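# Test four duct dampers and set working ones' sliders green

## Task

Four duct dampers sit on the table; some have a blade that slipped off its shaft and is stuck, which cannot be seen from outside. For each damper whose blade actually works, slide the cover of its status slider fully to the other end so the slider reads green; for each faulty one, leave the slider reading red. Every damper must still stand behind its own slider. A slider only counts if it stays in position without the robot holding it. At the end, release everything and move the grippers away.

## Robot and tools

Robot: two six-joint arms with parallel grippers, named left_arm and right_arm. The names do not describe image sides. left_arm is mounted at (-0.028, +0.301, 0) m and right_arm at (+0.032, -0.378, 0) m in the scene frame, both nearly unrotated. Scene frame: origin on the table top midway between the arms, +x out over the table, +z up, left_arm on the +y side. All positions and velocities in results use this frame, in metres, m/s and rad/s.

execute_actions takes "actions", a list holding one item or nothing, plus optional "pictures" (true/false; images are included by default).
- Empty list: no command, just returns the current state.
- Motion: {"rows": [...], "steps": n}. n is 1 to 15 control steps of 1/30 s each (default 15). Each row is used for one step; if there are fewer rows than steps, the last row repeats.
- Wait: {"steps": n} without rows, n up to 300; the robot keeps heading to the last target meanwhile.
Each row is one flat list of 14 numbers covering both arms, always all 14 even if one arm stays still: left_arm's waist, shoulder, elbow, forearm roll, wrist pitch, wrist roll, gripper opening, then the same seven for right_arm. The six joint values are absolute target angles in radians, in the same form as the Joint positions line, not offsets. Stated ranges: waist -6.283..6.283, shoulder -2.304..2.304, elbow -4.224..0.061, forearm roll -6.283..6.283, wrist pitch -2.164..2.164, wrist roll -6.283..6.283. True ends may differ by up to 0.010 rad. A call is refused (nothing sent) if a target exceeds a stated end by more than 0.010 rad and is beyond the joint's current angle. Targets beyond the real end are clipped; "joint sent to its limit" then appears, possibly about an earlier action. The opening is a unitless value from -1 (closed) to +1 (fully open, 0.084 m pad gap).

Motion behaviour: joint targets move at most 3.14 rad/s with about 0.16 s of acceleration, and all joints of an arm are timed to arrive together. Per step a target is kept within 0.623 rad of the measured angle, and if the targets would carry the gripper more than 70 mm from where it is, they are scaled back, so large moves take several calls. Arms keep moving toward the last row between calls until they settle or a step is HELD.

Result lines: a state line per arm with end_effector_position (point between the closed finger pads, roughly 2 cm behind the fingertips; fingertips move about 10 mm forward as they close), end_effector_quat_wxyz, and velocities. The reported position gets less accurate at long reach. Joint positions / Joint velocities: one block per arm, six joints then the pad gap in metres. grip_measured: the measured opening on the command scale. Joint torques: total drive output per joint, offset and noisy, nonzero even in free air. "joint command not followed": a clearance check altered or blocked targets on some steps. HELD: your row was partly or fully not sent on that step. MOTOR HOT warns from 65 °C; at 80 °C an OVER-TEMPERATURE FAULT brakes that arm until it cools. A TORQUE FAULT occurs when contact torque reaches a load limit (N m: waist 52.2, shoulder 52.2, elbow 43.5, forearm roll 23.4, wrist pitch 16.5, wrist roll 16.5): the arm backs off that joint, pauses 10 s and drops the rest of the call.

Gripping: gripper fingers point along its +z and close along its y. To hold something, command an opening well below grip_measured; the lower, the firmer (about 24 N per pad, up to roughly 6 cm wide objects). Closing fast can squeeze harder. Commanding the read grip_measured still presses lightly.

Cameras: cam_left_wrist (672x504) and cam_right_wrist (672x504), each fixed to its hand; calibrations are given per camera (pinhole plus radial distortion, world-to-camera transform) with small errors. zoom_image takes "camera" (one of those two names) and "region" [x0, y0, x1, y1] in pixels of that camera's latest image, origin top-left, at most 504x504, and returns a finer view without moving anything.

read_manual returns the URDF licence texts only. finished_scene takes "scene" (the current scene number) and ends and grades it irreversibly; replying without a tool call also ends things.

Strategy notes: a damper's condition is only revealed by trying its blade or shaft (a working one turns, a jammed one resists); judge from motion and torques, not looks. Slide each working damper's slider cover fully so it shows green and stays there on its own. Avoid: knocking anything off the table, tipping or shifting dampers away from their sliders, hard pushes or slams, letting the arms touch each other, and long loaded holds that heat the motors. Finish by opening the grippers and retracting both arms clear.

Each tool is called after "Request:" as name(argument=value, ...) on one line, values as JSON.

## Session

Request:
execute_actions(actions=[])

Scene clock: 0.00 s of 6600.00 s.
left_arm: end_effector_position=(+0.2588, +0.1922, +0.2928) grip_measured=+1.00 end_effector_quat_wxyz=(+0.247, +0.936, -0.181, +0.176) end_effector_velocity=(+0.000, +0.000, -0.000) end_effector_angular_velocity=(+0.001, -0.001, +0.001) | right_arm: end_effector_position=(+0.4151, -0.4514, +0.2326) grip_measured=+1.00 end_effector_quat_wxyz=(-0.022, +0.999, +0.013, +0.028) end_effector_velocity=(+0.000, -0.000, -0.000) end_effector_angular_velocity=(-0.000, -0.000, +0.000)
Joint positions: left_arm=[ 0.09   0.427 -0.279 -0.958 -0.729  1.215  0.084] | right_arm=[-0.264 -0.057 -0.629  0.111 -0.532 -0.346  0.084]
Joint velocities: left_arm=[ 0.     0.     0.    -0.     0.002 -0.     0.   ] | right_arm=[-0.     0.     0.    -0.     0.001 -0.     0.   ]
Joint torques (N m, as the arm reports them, + toward a larger angle): no reading
camera_calibration (this result's frames):
cam_left_wrist: T_world_to_cam=[[-0.431651, -0.804821, 0.407358, 0.179802], [-0.873044, 0.259167, -0.413071, 0.365298], [0.226874, -0.533944, -0.814513, 0.415285], [0, 0, 0, 1]] pos_world=[0.302316, 0.271774, 0.415905]
cam_right_wrist: T_world_to_cam=[[0.0169178, -0.998711, -0.0478484, -0.41366], [-0.99916, -0.0151002, -0.0380956, 0.477446], [0.037324, 0.0484527, -0.998128, 0.373253], [0, 0, 0, 1]] pos_world=[0.470112, -0.424003, 0.37095]

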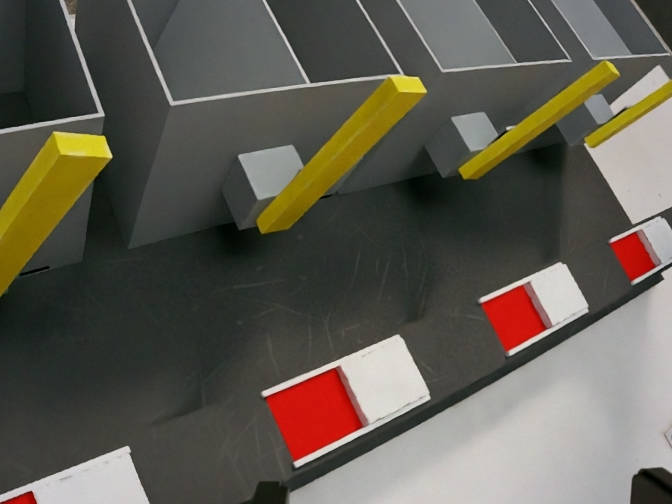

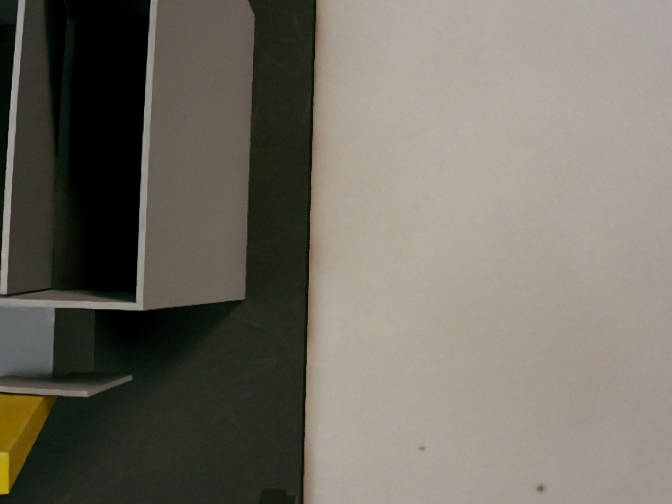

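Request:
execute_actions(actions=[{"rows": [[-0.3715,0.1125,-1.0366,0,-1.1491,-0.3755,1,-0.264,0.10,-0.75,0.05,-0.85,0.0,1],[-0.3715,0.1125,-1.0366,0,-1.1491,-0.3755,1,-0.264,0.10,-0.75,0.05,-0.85,0.0,1],[-0.3715,0.1125,-1.0366,0,-1.1491,-0.3755,1,-0.264,0.10,-0.75,0.05,-0.85,0.0,1],[-0.3715,0.1125,-1.0366,0,-1.1491,-0.3755,1,-0.264,0.10,-0.75,0.05,-0.85,0.0,1],[-0.3715,0.1125,-1.0366,0,-1.1491,-0.3755,1,-0.264,0.10,-0.75,0.05,-0.85,0.0,1],[-0.3715,0.1125,-1.0366,0,-1.1491,-0.3755,1,0.4274,0.2449,-0.9246,0,-1.1694,0.4674,1]], "steps": 15}], pictures=false)

Request:
execute_actions(actions=[{"steps": 25}])

Scene clock: 43.67 s of 6600.00 s.
left_arm: end_effector_position=(+0.3195, +0.1473, +0.4283) grip_measured=+1.00 end_effector_quat_wxyz=(+0.103, +0.951, -0.292, +0.001) end_effector_velocity=(+0.199, +0.041, +0.276) end_effector_angular_velocity=(+1.535, +0.041, +1.160) | right_arm: end_effector_position=(+0.4155, -0.3498, +0.3658) grip_measured=+1.00 end_effector_quat_wxyz=(-0.018, +0.999, -0.044, +0.002) end_effector_velocity=(-0.069, +0.410, +0.275) end_effector_angular_velocity=(-0.071, +0.052, +0.271)
Joint positions: left_arm=[-0.281  0.174 -0.879 -0.237 -1.066  0.427  0.084] | right_arm=[ 0.011  0.12  -0.794  0.045 -0.907  0.112  0.084]
Joint velocities: left_arm=[-0.674 -0.459 -1.175  1.761 -0.609 -2.892  0.   ] | right_arm=[ 1.123  0.332 -0.347 -0.12  -0.701  0.951  0.   ]
Joint torques (N m, as the arm reports them, + toward a larger angle): left_arm=[  2.14  21.78 -15.5   -6.05  -0.55  -0.67] | right_arm=[ -1.73  14.79 -24.59  -1.53  -0.24  -0.25]
Steps of this call (steps 1 to 90: nothing new was sent; then 40.17 s passed at rest; steps 91 to 105: all 15 steps of this action). Readings (joint positions):
91: left_arm=[0.090 0.427 -0.280 -0.958 -0.729 1.214] | right_arm=[-0.264 -0.057 -0.630 0.111 -0.532 -0.346]
92: left_arm=[0.086 0.424 -0.284 -0.952 -0.733 1.208] | right_arm=[-0.264 -0.055 -0.631 0.110 -0.538 -0.340]
94: left_arm=[0.045 0.397 -0.337 -0.897 -0.771 1.151] | right_arm=[-0.264 -0.031 -0.648 0.100 -0.590 -0.283]
98: left_arm=[-0.089 0.305 -0.543 -0.693 -0.892 0.948] | right_arm=[-0.246 0.050 -0.717 0.071 -0.751 -0.104]
105: the state above

Scene clock: 44.50 s of 6600.00 s.
left_arm: end_effector_position=(+0.3501, +0.1523, +0.4695) grip_measured=+1.00 end_effector_quat_wxyz=(+0.000, +1.000, +0.000, -0.000) end_effector_velocity=(-0.000, +0.000, +0.000) end_effector_angular_velocity=(+0.001, +0.001, +0.001) | right_arm: end_effector_position=(+0.3503, -0.2177, +0.4694) grip_measured=+1.00 end_effector_quat_wxyz=(+0.000, +1.000, -0.000, -0.000) end_effector_velocity=(-0.000, +0.001, +0.001) end_effector_angular_velocity=(+0.001, -0.003, +0.001)
Joint positions: left_arm=[-0.371  0.113 -1.037 -0.    -1.149 -0.375  0.084] | right_arm=[ 0.427  0.245 -0.924  0.    -1.169  0.467  0.084]
Joint velocities: left_arm=[-0.    -0.    -0.     0.001 -0.001 -0.001 -0.   ] | right_arm=[ 0.002  0.002 -0.002 -0.    -0.001  0.001  0.   ]
Joint torques (N m, as the arm reports them, + toward a larger angle): left_arm=[ -4.51  19.96 -20.14  -0.35  -0.45  -0.25] | right_arm=[  0.35   9.84 -26.55  -1.43  -0.05  -0.36]
Steps of this call (steps 1 to 25: the robot went on to your last target). Readings (joint positions):
1: left_arm=[-0.302 0.160 -0.915 -0.182 -1.085 0.328] | right_arm=[0.049 0.131 -0.806 0.041 -0.931 0.144]
2: left_arm=[-0.319 0.148 -0.946 -0.137 -1.101 0.227] | right_arm=[0.086 0.143 -0.818 0.037 -0.954 0.176]
4: left_arm=[-0.344 0.131 -0.989 -0.072 -1.123 0.020] | right_arm=[0.161 0.165 -0.841 0.029 -1.001 0.240]
8: left_arm=[-0.366 0.116 -1.028 -0.013 -1.145 -0.298] | right_arm=[0.313 0.210 -0.889 0.012 -1.097 0.369]
25: the state above
camera_calibration (this result's frames):
cam_left_wrist: T_world_to_cam=[[-0.00368863, -0.999922, 0.0119272, 0.180619], [-0.99996, 0.00378484, 0.0080537, 0.413975], [-0.00809822, -0.011897, -0.999896, 0.607023], [0, 0, 0, 1]] pos_world=[0.419541, 0.18626, 0.601472]
cam_right_wrist: T_world_to_cam=[[-0.0118323, -0.999924, -0.00338135, -0.178886], [-0.999777, 0.0117712, 0.0175597, 0.40521], [-0.0175186, 0.00358836, -0.99984, 0.610984], [0, 0, 0, 1]] pos_world=[0.413707, -0.185835, 0.603166]

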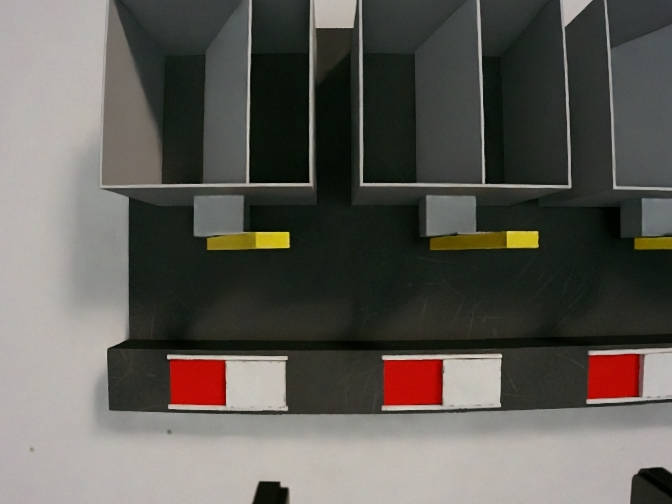

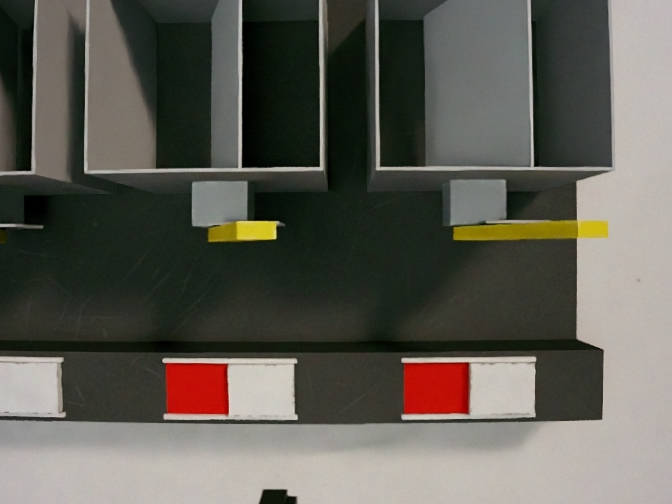

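Request:
zoom_image(camera="cam_left_wrist", region=[90, 100, 390, 270])

Request:
zoom_image(camera="cam_left_wrist", region=[340, 100, 640, 270])

Request:
zoom_image(camera="cam_right_wrist", region=[70, 90, 370, 260])

Request:
zoom_image(camera="cam_right_wrist", region=[350, 90, 650, 260])

Region (90, 100, 390, 270) of cam_left_wrist's 672x504 image, scaled by 1.680, with more detail than that image has; it fills the top 286 rows of this view, and the rest is white.

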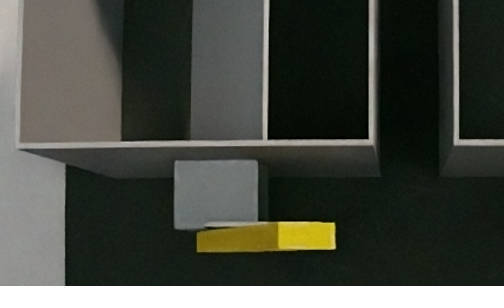

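Region (340, 100, 640, 270) of cam_left_wrist's 672x504 image, scaled by 1.680, with more detail than that image has; it fills the top 286 rows of this view, and the rest is white.

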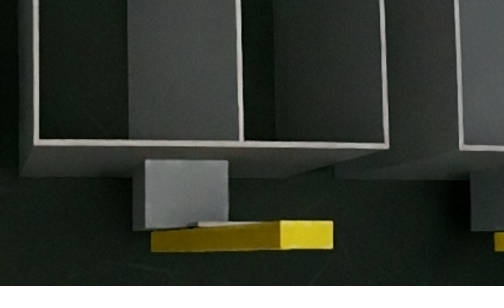

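Region (70, 90, 370, 260) of cam_right_wrist's 672x504 image, scaled by 1.680, with more detail than that image has; it fills the top 286 rows of this view, and the rest is white.

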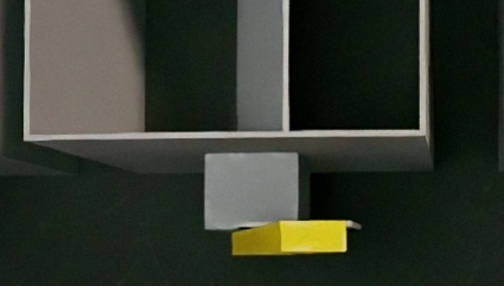

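Region (350, 90, 650, 260) of cam_right_wrist's 672x504 image, scaled by 1.680, with more detail than that image has; it fills the top 286 rows of this view, and the rest is white.

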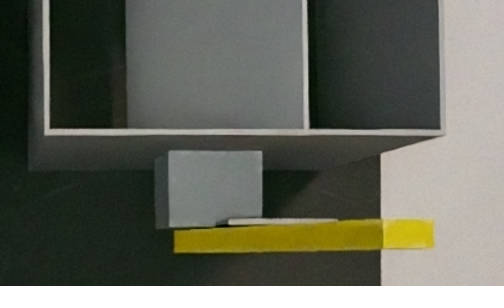

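Request:
zoom_image(camera="cam_left_wrist", region=[230, 454, 330, 504])

Request:
zoom_image(camera="cam_right_wrist", region=[230, 454, 330, 504])

Request:
zoom_image(camera="cam_left_wrist", region=[90, 330, 390, 430])

Request:
zoom_image(camera="cam_left_wrist", region=[370, 330, 670, 430])

Request:
zoom_image(camera="cam_right_wrist", region=[40, 330, 340, 430])

Request:
zoom_image(camera="cam_right_wrist", region=[330, 330, 630, 430])

Region (230, 454, 330, 504) of cam_left_wrist's 672x504 image, scaled by 5.040, with more detail than that image has.

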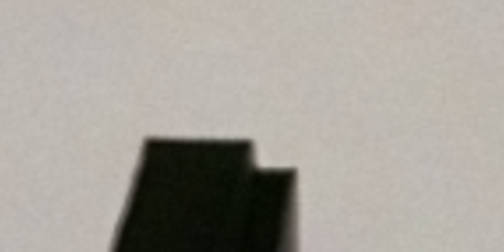

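Region (230, 454, 330, 504) of cam_right_wrist's 672x504 image, scaled by 5.040, with more detail than that image has.

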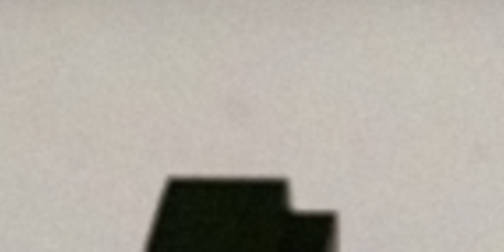

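Region (90, 330, 390, 430) of cam_left_wrist's 672x504 image, scaled by 1.680, with more detail than that image has.

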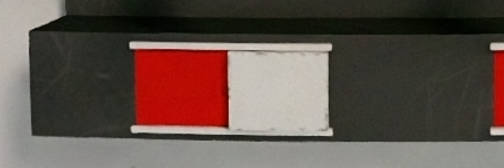

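Region (370, 330, 670, 430) of cam_left_wrist's 672x504 image, scaled by 1.680, with more detail than that image has.

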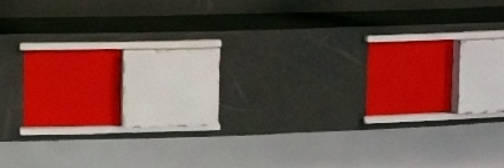

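Region (40, 330, 340, 430) of cam_right_wrist's 672x504 image, scaled by 1.680, with more detail than that image has.

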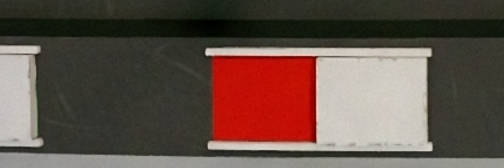

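Region (330, 330, 630, 430) of cam_right_wrist's 672x504 image, scaled by 1.680, with more detail than that image has.

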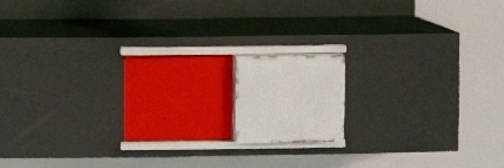

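Request:
execute_actions(actions=[{"rows": [[-0.1327,-0.4039,-1.1067,0,-0.7028,-0.1367,1,0.4186,-0.3817,-1.0759,0,-0.6942,0.4586,1]], "steps": 15}], pictures=false)

Request:
execute_actions(actions=[{"steps": 22}])

Scene clock: 165.00 s of 6600.00 s.
left_arm: end_effector_position=(+0.4851, +0.2034, +0.3039) grip_measured=+1.00 end_effector_quat_wxyz=(+0.000, +1.000, +0.000, +0.000) end_effector_velocity=(+0.229, +0.181, -0.429) end_effector_angular_velocity=(+0.001, +0.007, +0.001) | right_arm: end_effector_position=(+0.4798, -0.1560, +0.3161) grip_measured=+1.00 end_effector_quat_wxyz=(-0.000, +1.000, -0.000, +0.000) end_effector_velocity=(+0.234, +0.108, -0.432) end_effector_angular_velocity=(-0.003, +0.007, +0.000)
Joint positions: left_arm=[-0.184 -0.291 -1.091  0.    -0.8   -0.189  0.084] | right_arm=[ 0.421 -0.224 -1.038  0.    -0.813  0.461  0.084]
Joint velocities: left_arm=[ 0.423 -0.92  -0.124 -0.     0.789  0.423 -0.   ] | right_arm=[-0.015 -1.079 -0.259 -0.     0.813 -0.015  0.   ]
Joint torques (N m, as the arm reports them, + toward a larger angle): left_arm=[ -6.56  36.93 -18.71  -0.67  -0.47  -0.09] | right_arm=[  0.55  23.58 -23.1   -2.12  -0.13   0.05]
Steps of this call (steps 1 to 15: the robot went on to your last target; steps 16 to 90: nothing new was sent; then 117.00 s passed at rest; steps 91 to 105: all 15 steps of this action). Readings (joint positions):
91: left_arm=[-0.371 0.112 -1.037 -0.000 -1.149 -0.375] | right_arm=[0.427 0.245 -0.925 -0.000 -1.169 0.467]
92: left_arm=[-0.369 0.108 -1.038 -0.000 -1.144 -0.372] | right_arm=[0.427 0.240 -0.927 0.000 -1.165 0.467]
94: left_arm=[-0.346 0.060 -1.048 -0.000 -1.099 -0.348] | right_arm=[0.427 0.189 -0.942 0.000 -1.124 0.467]
98: left_arm=[-0.285 -0.073 -1.062 -0.000 -0.987 -0.289] | right_arm=[0.424 0.032 -0.977 0.000 -1.007 0.464]
105: the state above

Scene clock: 165.73 s of 6600.00 s.
left_arm: end_effector_position=(+0.5101, +0.2273, +0.2501) grip_measured=+1.00 end_effector_quat_wxyz=(+0.000, +1.000, +0.000, +0.000) end_effector_velocity=(-0.000, +0.000, -0.001) end_effector_angular_velocity=(+0.000, +0.001, +0.000) | right_arm: end_effector_position=(+0.5104, -0.1421, +0.2501) grip_measured=+1.00 end_effector_quat_wxyz=(-0.000, +1.000, -0.000, +0.000) end_effector_velocity=(+0.000, -0.000, -0.000) end_effector_angular_velocity=(-0.000, +0.000, -0.000)
Joint positions: left_arm=[-0.133 -0.404 -1.107 -0.    -0.703 -0.137  0.084] | right_arm=[ 0.419 -0.382 -1.076  0.    -0.694  0.459  0.084]
Joint velocities: left_arm=[ 0.    -0.001  0.    -0.     0.001 -0.    -0.   ] | right_arm=[-0.    -0.001  0.    -0.     0.001 -0.    -0.   ]
Joint torques (N m, as the arm reports them, + toward a larger angle): left_arm=[ -4.1   40.36 -18.44  -0.65  -0.35  -0.29] | right_arm=[  1.8   23.36 -23.72  -2.89   0.04  -0.45]
Steps of this call (steps 1 to 22: the robot went on to your last target). Readings (joint positions):
1: left_arm=[-0.170 -0.322 -1.096 0.000 -0.773 -0.174] | right_arm=[0.420 -0.260 -1.047 0.000 -0.786 0.460]
2: left_arm=[-0.157 -0.352 -1.099 0.000 -0.748 -0.161] | right_arm=[0.420 -0.296 -1.055 0.000 -0.759 0.460]
4: left_arm=[-0.139 -0.392 -1.102 0.000 -0.717 -0.144] | right_arm=[0.419 -0.355 -1.068 -0.000 -0.716 0.459]
8: left_arm=[-0.134 -0.401 -1.107 -0.000 -0.704 -0.138] | right_arm=[0.419 -0.378 -1.075 -0.000 -0.697 0.459]
22: the state above
camera_calibration (this result's frames):
cam_left_wrist: T_world_to_cam=[[-0.00367956, -0.999922, 0.0118982, 0.258804], [-0.999962, 0.00377275, 0.00781984, 0.575576], [-0.00786412, -0.011869, -0.999899, 0.389728], [0, 0, 0, 1]] pos_world=[0.579571, 0.261238, 0.382108]
cam_right_wrist: T_world_to_cam=[[-0.0115882, -0.999927, -0.00354074, -0.102282], [-0.999785, 0.0115255, 0.0172432, 0.568221], [-0.0172011, 0.0037398, -0.999845, 0.394118], [0, 0, 0, 1]] pos_world=[0.573693, -0.110298, 0.383897]

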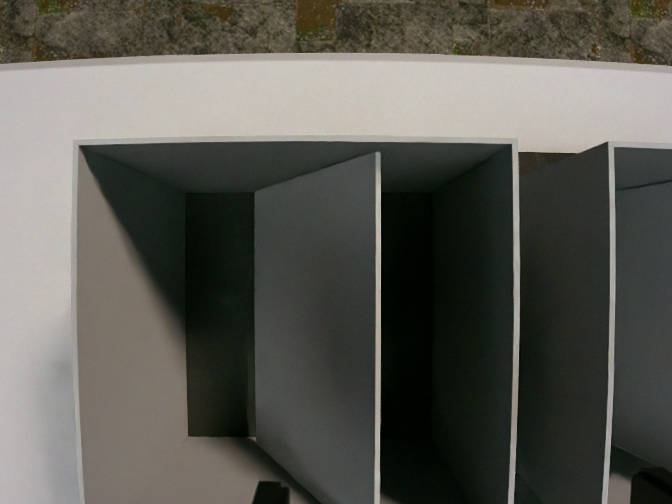

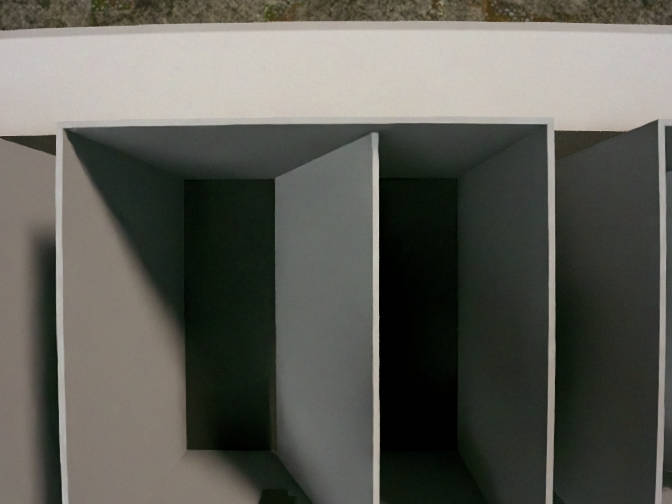

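Request:
execute_actions(actions=[{"rows": [[-0.1327,-0.4165,-1.1024,0,-0.6859,-0.1367,1,0.4186,-0.3945,-1.0716,0,-0.6771,0.4586,1],[-0.1327,-0.4290,-1.0981,0,-0.6691,-0.1367,1,0.4186,-0.4072,-1.0673,0,-0.6601,0.4586,1],[-0.1327,-0.4415,-1.0939,0,-0.6524,-0.1367,1,0.4186,-0.4200,-1.0630,0,-0.6430,0.4586,1],[-0.1327,-0.4541,-1.0896,0,-0.6355,-0.1367,1,0.4186,-0.4328,-1.0587,0,-0.6259,0.4586,1],[-0.1327,-0.4666,-1.0853,0,-0.6187,-0.1367,1,0.4186,-0.4456,-1.0544,0,-0.6088,0.4586,1],[-0.1327,-0.4792,-1.0811,0,-0.6019,-0.1367,1,0.4186,-0.4584,-1.0501,0,-0.5917,0.4586,1],[-0.1327,-0.4917,-1.0768,0,-0.5851,-0.1367,1,0.4186,-0.4711,-1.0458,0,-0.5747,0.4586,1],[-0.1327,-0.5043,-1.0725,0,-0.5682,-0.1367,1,0.4186,-0.4839,-1.0416,0,-0.5577,0.4586,1],[-0.1327,-0.5168,-1.0683,0,-0.5515,-0.1367,1,0.4186,-0.4967,-1.0373,0,-0.5406,0.4586,1],[-0.1327,-0.5293,-1.0640,0,-0.5346,-0.1367,1,0.4186,-0.5095,-1.0330,0,-0.5235,0.4586,1]], "steps": 15}], pictures=false)

Request:
execute_actions(actions=[{"rows": [[-0.1327,-0.5293,-1.0640,0,-0.5346,-0.1367,0.85,0.4186,-0.5095,-1.0330,0,-0.5235,0.4586,0.85],[-0.1327,-0.5293,-1.0640,0,-0.5346,-0.1367,0.7,0.4186,-0.5095,-1.0330,0,-0.5235,0.4586,0.7],[-0.1327,-0.5293,-1.0640,0,-0.5346,-0.1367,0.6,0.4186,-0.5095,-1.0330,0,-0.5235,0.4586,0.6],[-0.1327,-0.5293,-1.0640,0,-0.5346,-0.1367,0.5,0.4186,-0.5095,-1.0330,0,-0.5235,0.4586,0.5],[-0.1327,-0.5293,-1.0640,0,-0.5346,-0.1367,0.45,0.4186,-0.5095,-1.0330,0,-0.5235,0.4586,0.45],[-0.1327,-0.5293,-1.0640,0,-0.5346,-0.1367,0.4,0.4179,-0.5095,-1.0330,0,-0.5235,0.4579,0.4],[-0.1327,-0.5293,-1.0640,0,-0.5346,-0.1367,0.35,0.4170,-0.5095,-1.0330,0,-0.5235,0.4570,0.35],[-0.1335,-0.5293,-1.0640,0,-0.5346,-0.1375,0.3,0.4161,-0.5095,-1.0330,0,-0.5235,0.4561,0.3],[-0.1344,-0.5293,-1.0640,0,-0.5346,-0.1384,0.25,0.4152,-0.5095,-1.0330,0,-0.5235,0.4552,0.25],[-0.1353,-0.5293,-1.0640,0,-0.5346,-0.1393,0.2,0.4143,-0.5095,-1.0330,0,-0.5235,0.4543,0.2],[-0.1362,-0.5293,-1.0640,0,-0.5346,-0.1402,0.15,0.4134,-0.5095,-1.0330,0,-0.5235,0.4534,0.15],[-0.1371,-0.5293,-1.0640,0,-0.5346,-0.1411,0.1,0.4125,-0.5095,-1.0330,0,-0.5235,0.4525,0.1],[-0.1380,-0.5293,-1.0640,0,-0.5346,-0.1420,0.05,0.4116,-0.5095,-1.0330,0,-0.5235,0.4516,0.05],[-0.1389,-0.5293,-1.0640,0,-0.5346,-0.1429,0.0,0.4107,-0.5095,-1.0330,0,-0.5235,0.4507,0.0]], "steps": 15}], pictures=false)

Request:
execute_actions(actions=[{"steps": 10}])

Scene clock: 257.93 s of 6600.00 s.
left_arm: end_effector_position=(+0.5095, +0.2274, +0.1665) grip_measured=+1.00 end_effector_quat_wxyz=(-0.000, +1.000, +0.000, -0.001) end_effector_velocity=(+0.017, -0.002, +0.002) end_effector_angular_velocity=(-0.007, -0.054, -0.000) | right_arm: end_effector_position=(+0.5098, -0.1424, +0.1666) grip_measured=+1.00 end_effector_quat_wxyz=(+0.000, +1.000, -0.000, -0.001) end_effector_velocity=(+0.014, +0.007, -0.003) end_effector_angular_velocity=(+0.022, -0.044, -0.000)
Joint positions: left_arm=[-0.133 -0.528 -1.064 -0.    -0.537 -0.137  0.084] | right_arm=[ 0.419 -0.508 -1.033 -0.    -0.526  0.459  0.084]
Joint velocities: left_arm=[ 0.    -0.005 -0.013  0.001  0.047 -0.     0.   ] | right_arm=[ 0.    -0.013 -0.012  0.001  0.05  -0.     0.   ]
Joint torques (N m, as the arm reports them, + toward a larger angle): left_arm=[ -4.28  46.01 -18.11  -0.86  -0.28  -0.31] | right_arm=[  5.11  27.96 -22.32  -1.99  -0.06  -0.26]
Steps of this call (steps 1 to 15: the robot went on to your last target; steps 16 to 90: nothing new was sent; then 88.70 s passed at rest; steps 91 to 105: all 15 steps of this action). Readings (joint positions):
91: left_arm=[-0.133 -0.404 -1.107 0.000 -0.703 -0.137] | right_arm=[0.419 -0.382 -1.076 0.000 -0.694 0.459]
92: left_arm=[-0.133 -0.406 -1.106 0.000 -0.698 -0.137] | right_arm=[0.419 -0.384 -1.075 0.000 -0.689 0.459]
94: left_arm=[-0.133 -0.422 -1.101 0.000 -0.676 -0.137] | right_arm=[0.419 -0.401 -1.070 0.000 -0.667 0.459]
98: left_arm=[-0.133 -0.471 -1.083 -0.000 -0.613 -0.137] | right_arm=[0.419 -0.450 -1.053 -0.000 -0.603 0.459]
105: the state above

Scene clock: 258.43 s of 6600.00 s.
left_arm: end_effector_position=(+0.5103, +0.2244, +0.1665) grip_measured=+0.00 end_effector_quat_wxyz=(+0.000, +1.000, -0.000, +0.001) end_effector_velocity=(-0.002, -0.009, -0.003) end_effector_angular_velocity=(+0.002, +0.002, +0.002) | right_arm: end_effector_position=(+0.5118, -0.1454, +0.1661) grip_measured=+0.00 end_effector_quat_wxyz=(+0.000, +1.000, -0.000, -0.000) end_effector_velocity=(+0.005, -0.007, -0.002) end_effector_angular_velocity=(+0.005, -0.003, +0.002)
Joint positions: left_arm=[-0.138 -0.529 -1.065 -0.    -0.534 -0.142  0.044] | right_arm=[ 0.412 -0.509 -1.033 -0.    -0.524  0.452  0.044]
Joint velocities: left_arm=[-0.018 -0.004  0.003  0.004  0.005 -0.023 -0.016] | right_arm=[-0.017 -0.003  0.     0.005  0.008 -0.023 -0.013]
Joint torques (N m, as the arm reports them, + toward a larger angle): left_arm=[ -0.91  39.58 -14.73  -0.09  -0.96  -0.27] | right_arm=[  0.08  24.96 -22.5   -1.18   0.96  -0.35]
Steps of this call (steps 1 to 15: all 15 steps of this action). Readings (joint positions):
1: left_arm=[-0.133 -0.528 -1.064 -0.000 -0.536 -0.137] | right_arm=[0.419 -0.508 -1.033 -0.000 -0.525 0.459]
2: left_arm=[-0.133 -0.528 -1.065 0.000 -0.536 -0.137] | right_arm=[0.419 -0.508 -1.034 0.000 -0.524 0.459]
4: left_arm=[-0.133 -0.528 -1.065 0.000 -0.535 -0.137] | right_arm=[0.419 -0.509 -1.034 0.000 -0.524 0.459]
8: left_arm=[-0.133 -0.529 -1.065 -0.000 -0.535 -0.137] | right_arm=[0.417 -0.509 -1.033 -0.000 -0.525 0.458]
15: the state above

Scene clock: 258.77 s of 6600.00 s.
left_arm: end_effector_position=(+0.5097, +0.2241, +0.1660) grip_measured=-0.01 end_effector_quat_wxyz=(-0.000, +1.000, +0.000, +0.000) end_effector_velocity=(-0.001, -0.000, -0.001) end_effector_angular_velocity=(+0.000, +0.004, +0.000) | right_arm: end_effector_position=(+0.5123, -0.1457, +0.1660) grip_measured=-0.01 end_effector_quat_wxyz=(-0.000, +1.000, -0.000, +0.000) end_effector_velocity=(+0.001, -0.000, +0.001) end_effector_angular_velocity=(+0.001, -0.003, +0.000)
Joint positions: left_arm=[-0.139 -0.529 -1.064  0.    -0.534 -0.143  0.044] | right_arm=[ 0.411 -0.51  -1.033  0.    -0.523  0.451  0.044]
Joint velocities: left_arm=[-0.001 -0.     0.001 -0.001 -0.002 -0.    -0.   ] | right_arm=[-0.001  0.001 -0.001 -0.001  0.001 -0.001 -0.   ]
Joint torques (N m, as the arm reports them, + toward a larger angle): left_arm=[ -4.    39.67 -14.76  -0.73  -1.12  -0.39] | right_arm=[ -0.6   25.97 -22.48  -2.35   0.37  -0.42]
Steps of this call (steps 1 to 10: the robot went on to your last target). Readings (joint positions):
1: left_arm=[-0.138 -0.529 -1.065 0.000 -0.534 -0.142] | right_arm=[0.411 -0.509 -1.033 0.000 -0.524 0.451]
2: left_arm=[-0.138 -0.529 -1.065 0.000 -0.534 -0.142] | right_arm=[0.411 -0.510 -1.033 0.000 -0.524 0.451]
4: left_arm=[-0.138 -0.529 -1.064 0.000 -0.534 -0.143] | right_arm=[0.411 -0.510 -1.033 0.000 -0.523 0.451]
8: left_arm=[-0.139 -0.529 -1.064 0.000 -0.534 -0.143] | right_arm=[0.411 -0.510 -1.033 0.000 -0.523 0.451]
10: the state above
camera_calibration (this result's frames):
cam_left_wrist: T_world_to_cam=[[-0.00349705, -0.999924, 0.0118358, 0.256561], [-0.999964, 0.0035889, 0.00774862, 0.575873], [-0.0077905, -0.0118083, -0.9999, 0.305534], [0, 0, 0, 1]] pos_world=[0.57913, 0.258083, 0.298004]
cam_right_wrist: T_world_to_cam=[[-0.0114656, -0.999927, -0.00380374, -0.106157], [-0.999792, 0.0113998, 0.016892, 0.571661], [-0.0168475, 0.00399662, -0.99985, 0.309929], [0, 0, 0, 1]] pos_world=[0.575547, -0.113905, 0.299822]

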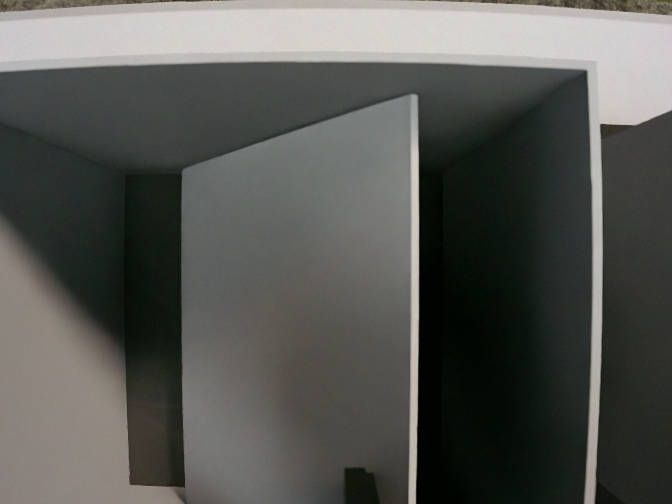

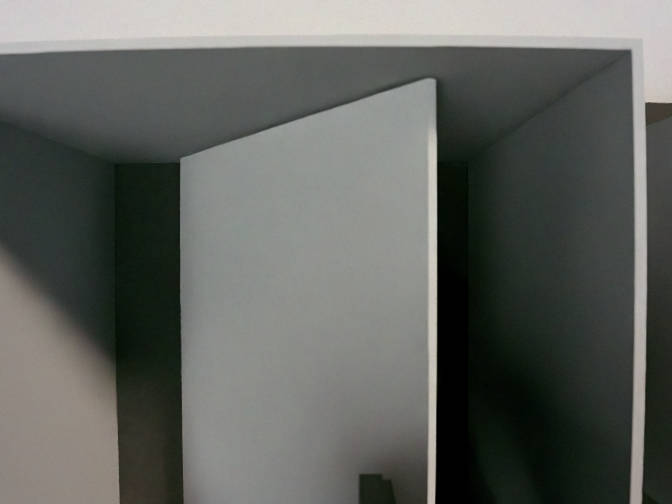

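Request:
execute_actions(actions=[{"rows": [[-0.1375,-0.5293,-1.0640,0,-0.5346,-0.1415,0.2,0.4125,-0.5095,-1.0330,0,-0.5235,0.4525,0.2],[-0.1355,-0.5293,-1.0640,0,-0.5346,-0.1395,0.4,0.4150,-0.5095,-1.0330,0,-0.5235,0.4550,0.4],[-0.1340,-0.5293,-1.0640,0,-0.5346,-0.1380,0.6,0.4170,-0.5095,-1.0330,0,-0.5235,0.4570,0.6],[-0.1327,-0.5200,-1.0672,0,-0.5472,-0.1367,0.7,0.4186,-0.5000,-1.0362,0,-0.5362,0.4586,0.7],[-0.1327,-0.5043,-1.0725,0,-0.5682,-0.1367,0.7,0.4186,-0.4839,-1.0416,0,-0.5577,0.4586,0.7],[-0.1327,-0.4850,-1.0791,0,-0.5941,-0.1367,0.7,0.4186,-0.4643,-1.0481,0,-0.5838,0.4586,0.7],[-0.1327,-0.4650,-1.0859,0,-0.6209,-0.1367,0.7,0.4186,-0.4440,-1.0550,0,-0.6110,0.4586,0.7],[-0.1327,-0.4450,-1.0927,0,-0.6477,-0.1367,0.7,0.4186,-0.4236,-1.0618,0,-0.6382,0.4586,0.7],[-0.1327,-0.4250,-1.0995,0,-0.6745,-0.1367,0.8,0.4186,-0.4032,-1.0687,0,-0.6655,0.4586,0.8],[-0.1327,-0.4039,-1.1067,0,-0.7028,-0.1367,0.9,0.4186,-0.3817,-1.0759,0,-0.6942,0.4586,0.9],[-0.1327,-0.4039,-1.1067,0,-0.7028,-0.1367,1,0.4186,-0.3817,-1.0759,0,-0.6942,0.4586,1],[-0.1630,-0.4155,-1.1233,0,-0.7078,-0.1670,1,0.3837,-0.3700,-1.0604,0,-0.6904,0.4237,1],[-0.1933,-0.4270,-1.1400,0,-0.7130,-0.1973,1,0.3488,-0.3583,-1.0450,0,-0.6867,0.3888,1],[-0.2236,-0.4386,-1.1566,0,-0.7180,-0.2276,1,0.3138,-0.3466,-1.0295,0,-0.6829,0.3538,1],[-0.2539,-0.4502,-1.1733,0,-0.7231,-0.2579,1,0.2789,-0.3349,-1.0140,0,-0.6791,0.3189,1]], "steps": 15}], pictures=false)

Request:
execute_actions(actions=[{"rows": [[-0.2842,-0.4618,-1.1899,0,-0.7281,-0.2882,1,0.2440,-0.3232,-0.9986,0,-0.6754,0.2840,1],[-0.3144,-0.4733,-1.2066,0,-0.7333,-0.3184,1,0.2091,-0.3115,-0.9831,0,-0.6716,0.2491,1],[-0.3447,-0.4849,-1.2232,0,-0.7383,-0.3487,1,0.1742,-0.2999,-0.9676,0,-0.6677,0.2142,1],[-0.3750,-0.4965,-1.2399,0,-0.7434,-0.3790,1,0.1392,-0.2882,-0.9522,0,-0.6640,0.1792,1],[-0.4053,-0.5080,-1.2565,0,-0.7485,-0.4093,1,0.1043,-0.2765,-0.9367,0,-0.6602,0.1443,1],[-0.4356,-0.5196,-1.2732,0,-0.7536,-0.4396,1,0.0694,-0.2648,-0.9212,0,-0.6565,0.1094,1]], "steps": 15}], pictures=false)

Request:
execute_actions(actions=[{"steps": 6}])

Scene clock: 324.80 s of 6600.00 s.
left_arm: end_effector_position=(+0.5155, +0.2047, +0.2508) grip_measured=+1.00 end_effector_quat_wxyz=(+0.000, +1.000, +0.001, +0.003) end_effector_velocity=(+0.024, -0.417, -0.001) end_effector_angular_velocity=(+0.011, +0.092, -0.030) | right_arm: end_effector_position=(+0.5157, -0.1647, +0.2501) grip_measured=+1.00 end_effector_quat_wxyz=(-0.001, +1.000, +0.001, +0.002) end_effector_velocity=(+0.040, -0.463, +0.007) end_effector_angular_velocity=(-0.044, +0.084, -0.032)
Joint positions: left_arm=[-0.172 -0.419 -1.13   0.    -0.705 -0.179  0.084] | right_arm=[ 0.376 -0.368 -1.057  0.    -0.684  0.413  0.084]
Joint velocities: left_arm=[-0.735 -0.269 -0.375 -0.002 -0.198 -0.703 -0.   ] | right_arm=[-0.832  0.292  0.38  -0.003 -0.006 -0.798 -0.   ]
Joint torques (N m, as the arm reports them, + toward a larger angle): left_arm=[-17.91  28.4  -17.75  -0.81  -0.33  -0.64] | right_arm=[-13.41  22.42 -17.79  -3.18  -0.25  -0.7 ]
Steps of this call (steps 1 to 15: the robot went on to your last target; steps 16 to 90: nothing new was sent; then 62.53 s passed at rest; steps 91 to 105: all 15 steps of this action). Readings (joint positions):
91: left_arm=[-0.139 -0.529 -1.064 -0.000 -0.535 -0.143] | right_arm=[0.411 -0.510 -1.033 -0.000 -0.524 0.451]
92: left_arm=[-0.139 -0.529 -1.064 -0.000 -0.535 -0.142] | right_arm=[0.411 -0.510 -1.032 -0.000 -0.524 0.451]
94: left_arm=[-0.136 -0.529 -1.064 -0.000 -0.535 -0.140] | right_arm=[0.414 -0.510 -1.032 -0.000 -0.525 0.454]
98: left_arm=[-0.133 -0.497 -1.074 -0.000 -0.581 -0.137] | right_arm=[0.418 -0.476 -1.043 -0.000 -0.571 0.458]
105: the state above

Scene clock: 325.30 s of 6600.00 s.
left_arm: end_effector_position=(+0.5103, +0.0494, +0.2500) grip_measured=+1.00 end_effector_quat_wxyz=(-0.000, +1.000, +0.001, -0.000) end_effector_velocity=(-0.000, -0.004, +0.001) end_effector_angular_velocity=(-0.001, -0.002, +0.004) | right_arm: end_effector_position=(+0.5103, -0.3247, +0.2499) grip_measured=+1.00 end_effector_quat_wxyz=(+0.000, +1.000, +0.000, -0.000) end_effector_velocity=(-0.000, -0.004, +0.001) end_effector_angular_velocity=(+0.000, -0.002, +0.004)
Joint positions: left_arm=[-0.434 -0.519 -1.272  0.    -0.754 -0.439  0.084] | right_arm=[ 0.071 -0.265 -0.922  0.    -0.657  0.111  0.084]
Joint velocities: left_arm=[-0.006 -0.001 -0.005  0.    -0.002 -0.011 -0.   ] | right_arm=[-0.009  0.004  0.004  0.     0.002 -0.013  0.   ]
Joint torques (N m, as the arm reports them, + toward a larger angle): left_arm=[ -3.39  44.95 -18.82  -0.64  -0.41  -0.37] | right_arm=[  2.73  22.59 -23.03  -1.21  -0.13  -0.36]
Steps of this call (steps 1 to 15: all 15 steps of this action). Readings (joint positions):
1: left_arm=[-0.198 -0.430 -1.144 0.000 -0.711 -0.204] | right_arm=[0.346 -0.358 -1.044 0.000 -0.683 0.384]
2: left_arm=[-0.227 -0.441 -1.158 0.000 -0.717 -0.231] | right_arm=[0.313 -0.348 -1.029 -0.000 -0.681 0.353]
4: left_arm=[-0.286 -0.464 -1.190 -0.000 -0.728 -0.289] | right_arm=[0.248 -0.326 -1.000 -0.000 -0.675 0.289]
8: left_arm=[-0.400 -0.507 -1.253 -0.000 -0.747 -0.402] | right_arm=[0.118 -0.282 -0.943 -0.000 -0.662 0.159]
15: the state above

Scene clock: 325.50 s of 6600.00 s.
left_arm: end_effector_position=(+0.5102, +0.0486, +0.2500) grip_measured=+1.00 end_effector_quat_wxyz=(-0.000, +1.000, +0.000, -0.000) end_effector_velocity=(-0.001, -0.002, -0.001) end_effector_angular_velocity=(-0.000, -0.000, -0.003) | right_arm: end_effector_position=(+0.5102, -0.3253, +0.2500) grip_measured=+1.00 end_effector_quat_wxyz=(+0.000, +1.000, -0.000, -0.000) end_effector_velocity=(-0.000, -0.002, -0.000) end_effector_angular_velocity=(-0.000, -0.000, -0.003)
Joint positions: left_arm=[-0.435 -0.519 -1.273  0.    -0.754 -0.439  0.084] | right_arm=[ 0.07  -0.265 -0.921  0.    -0.656  0.11   0.084]
Joint velocities: left_arm=[-0.004 -0.002 -0.001 -0.     0.001 -0.001 -0.   ] | right_arm=[-0.004  0.001  0.001 -0.     0.001 -0.001 -0.   ]
Joint torques (N m, as the arm reports them, + toward a larger angle): left_arm=[ -4.62  45.44 -18.67  -0.52  -0.44  -0.32] | right_arm=[ -0.83  23.16 -22.86  -2.17  -0.29  -0.13]
Steps of this call (steps 1 to 6: the robot went on to your last target). Readings (joint positions):
1: left_arm=[-0.434 -0.519 -1.273 0.000 -0.754 -0.439] | right_arm=[0.071 -0.265 -0.922 0.000 -0.657 0.110]
2: left_arm=[-0.434 -0.519 -1.273 0.000 -0.754 -0.439] | right_arm=[0.071 -0.265 -0.922 0.000 -0.656 0.110]
4: left_arm=[-0.435 -0.519 -1.273 0.000 -0.754 -0.439] | right_arm=[0.070 -0.265 -0.921 0.000 -0.656 0.110]
6: the state above
camera_calibration (this result's frames):
cam_left_wrist: T_world_to_cam=[[-0.00317903, -0.999925, 0.0118246, 0.0799674], [-0.999962, 0.00327433, 0.00804831, 0.576279], [-0.00808643, -0.0117986, -0.999898, 0.387629], [0, 0, 0, 1]] pos_world=[0.579646, 0.082648, 0.382005]
cam_right_wrist: T_world_to_cam=[[-0.0111763, -0.999932, -0.00347093, -0.285701], [-0.999785, 0.0111139, 0.0174917, 0.570003], [-0.0174519, 0.00366568, -0.999841, 0.394749], [0, 0, 0, 1]] pos_world=[0.573576, -0.293463, 0.383724]

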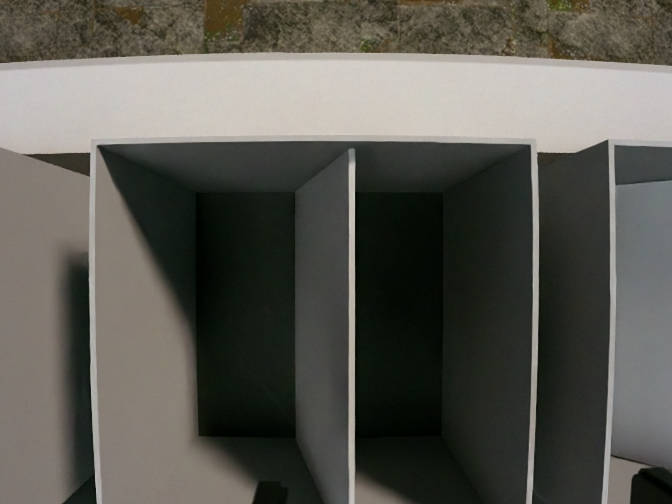

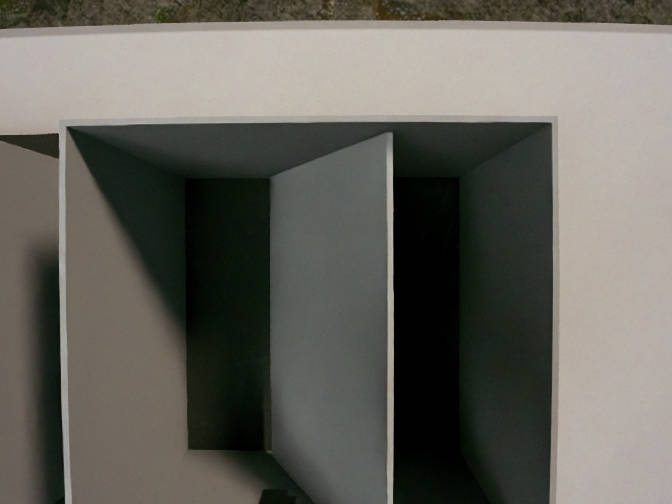

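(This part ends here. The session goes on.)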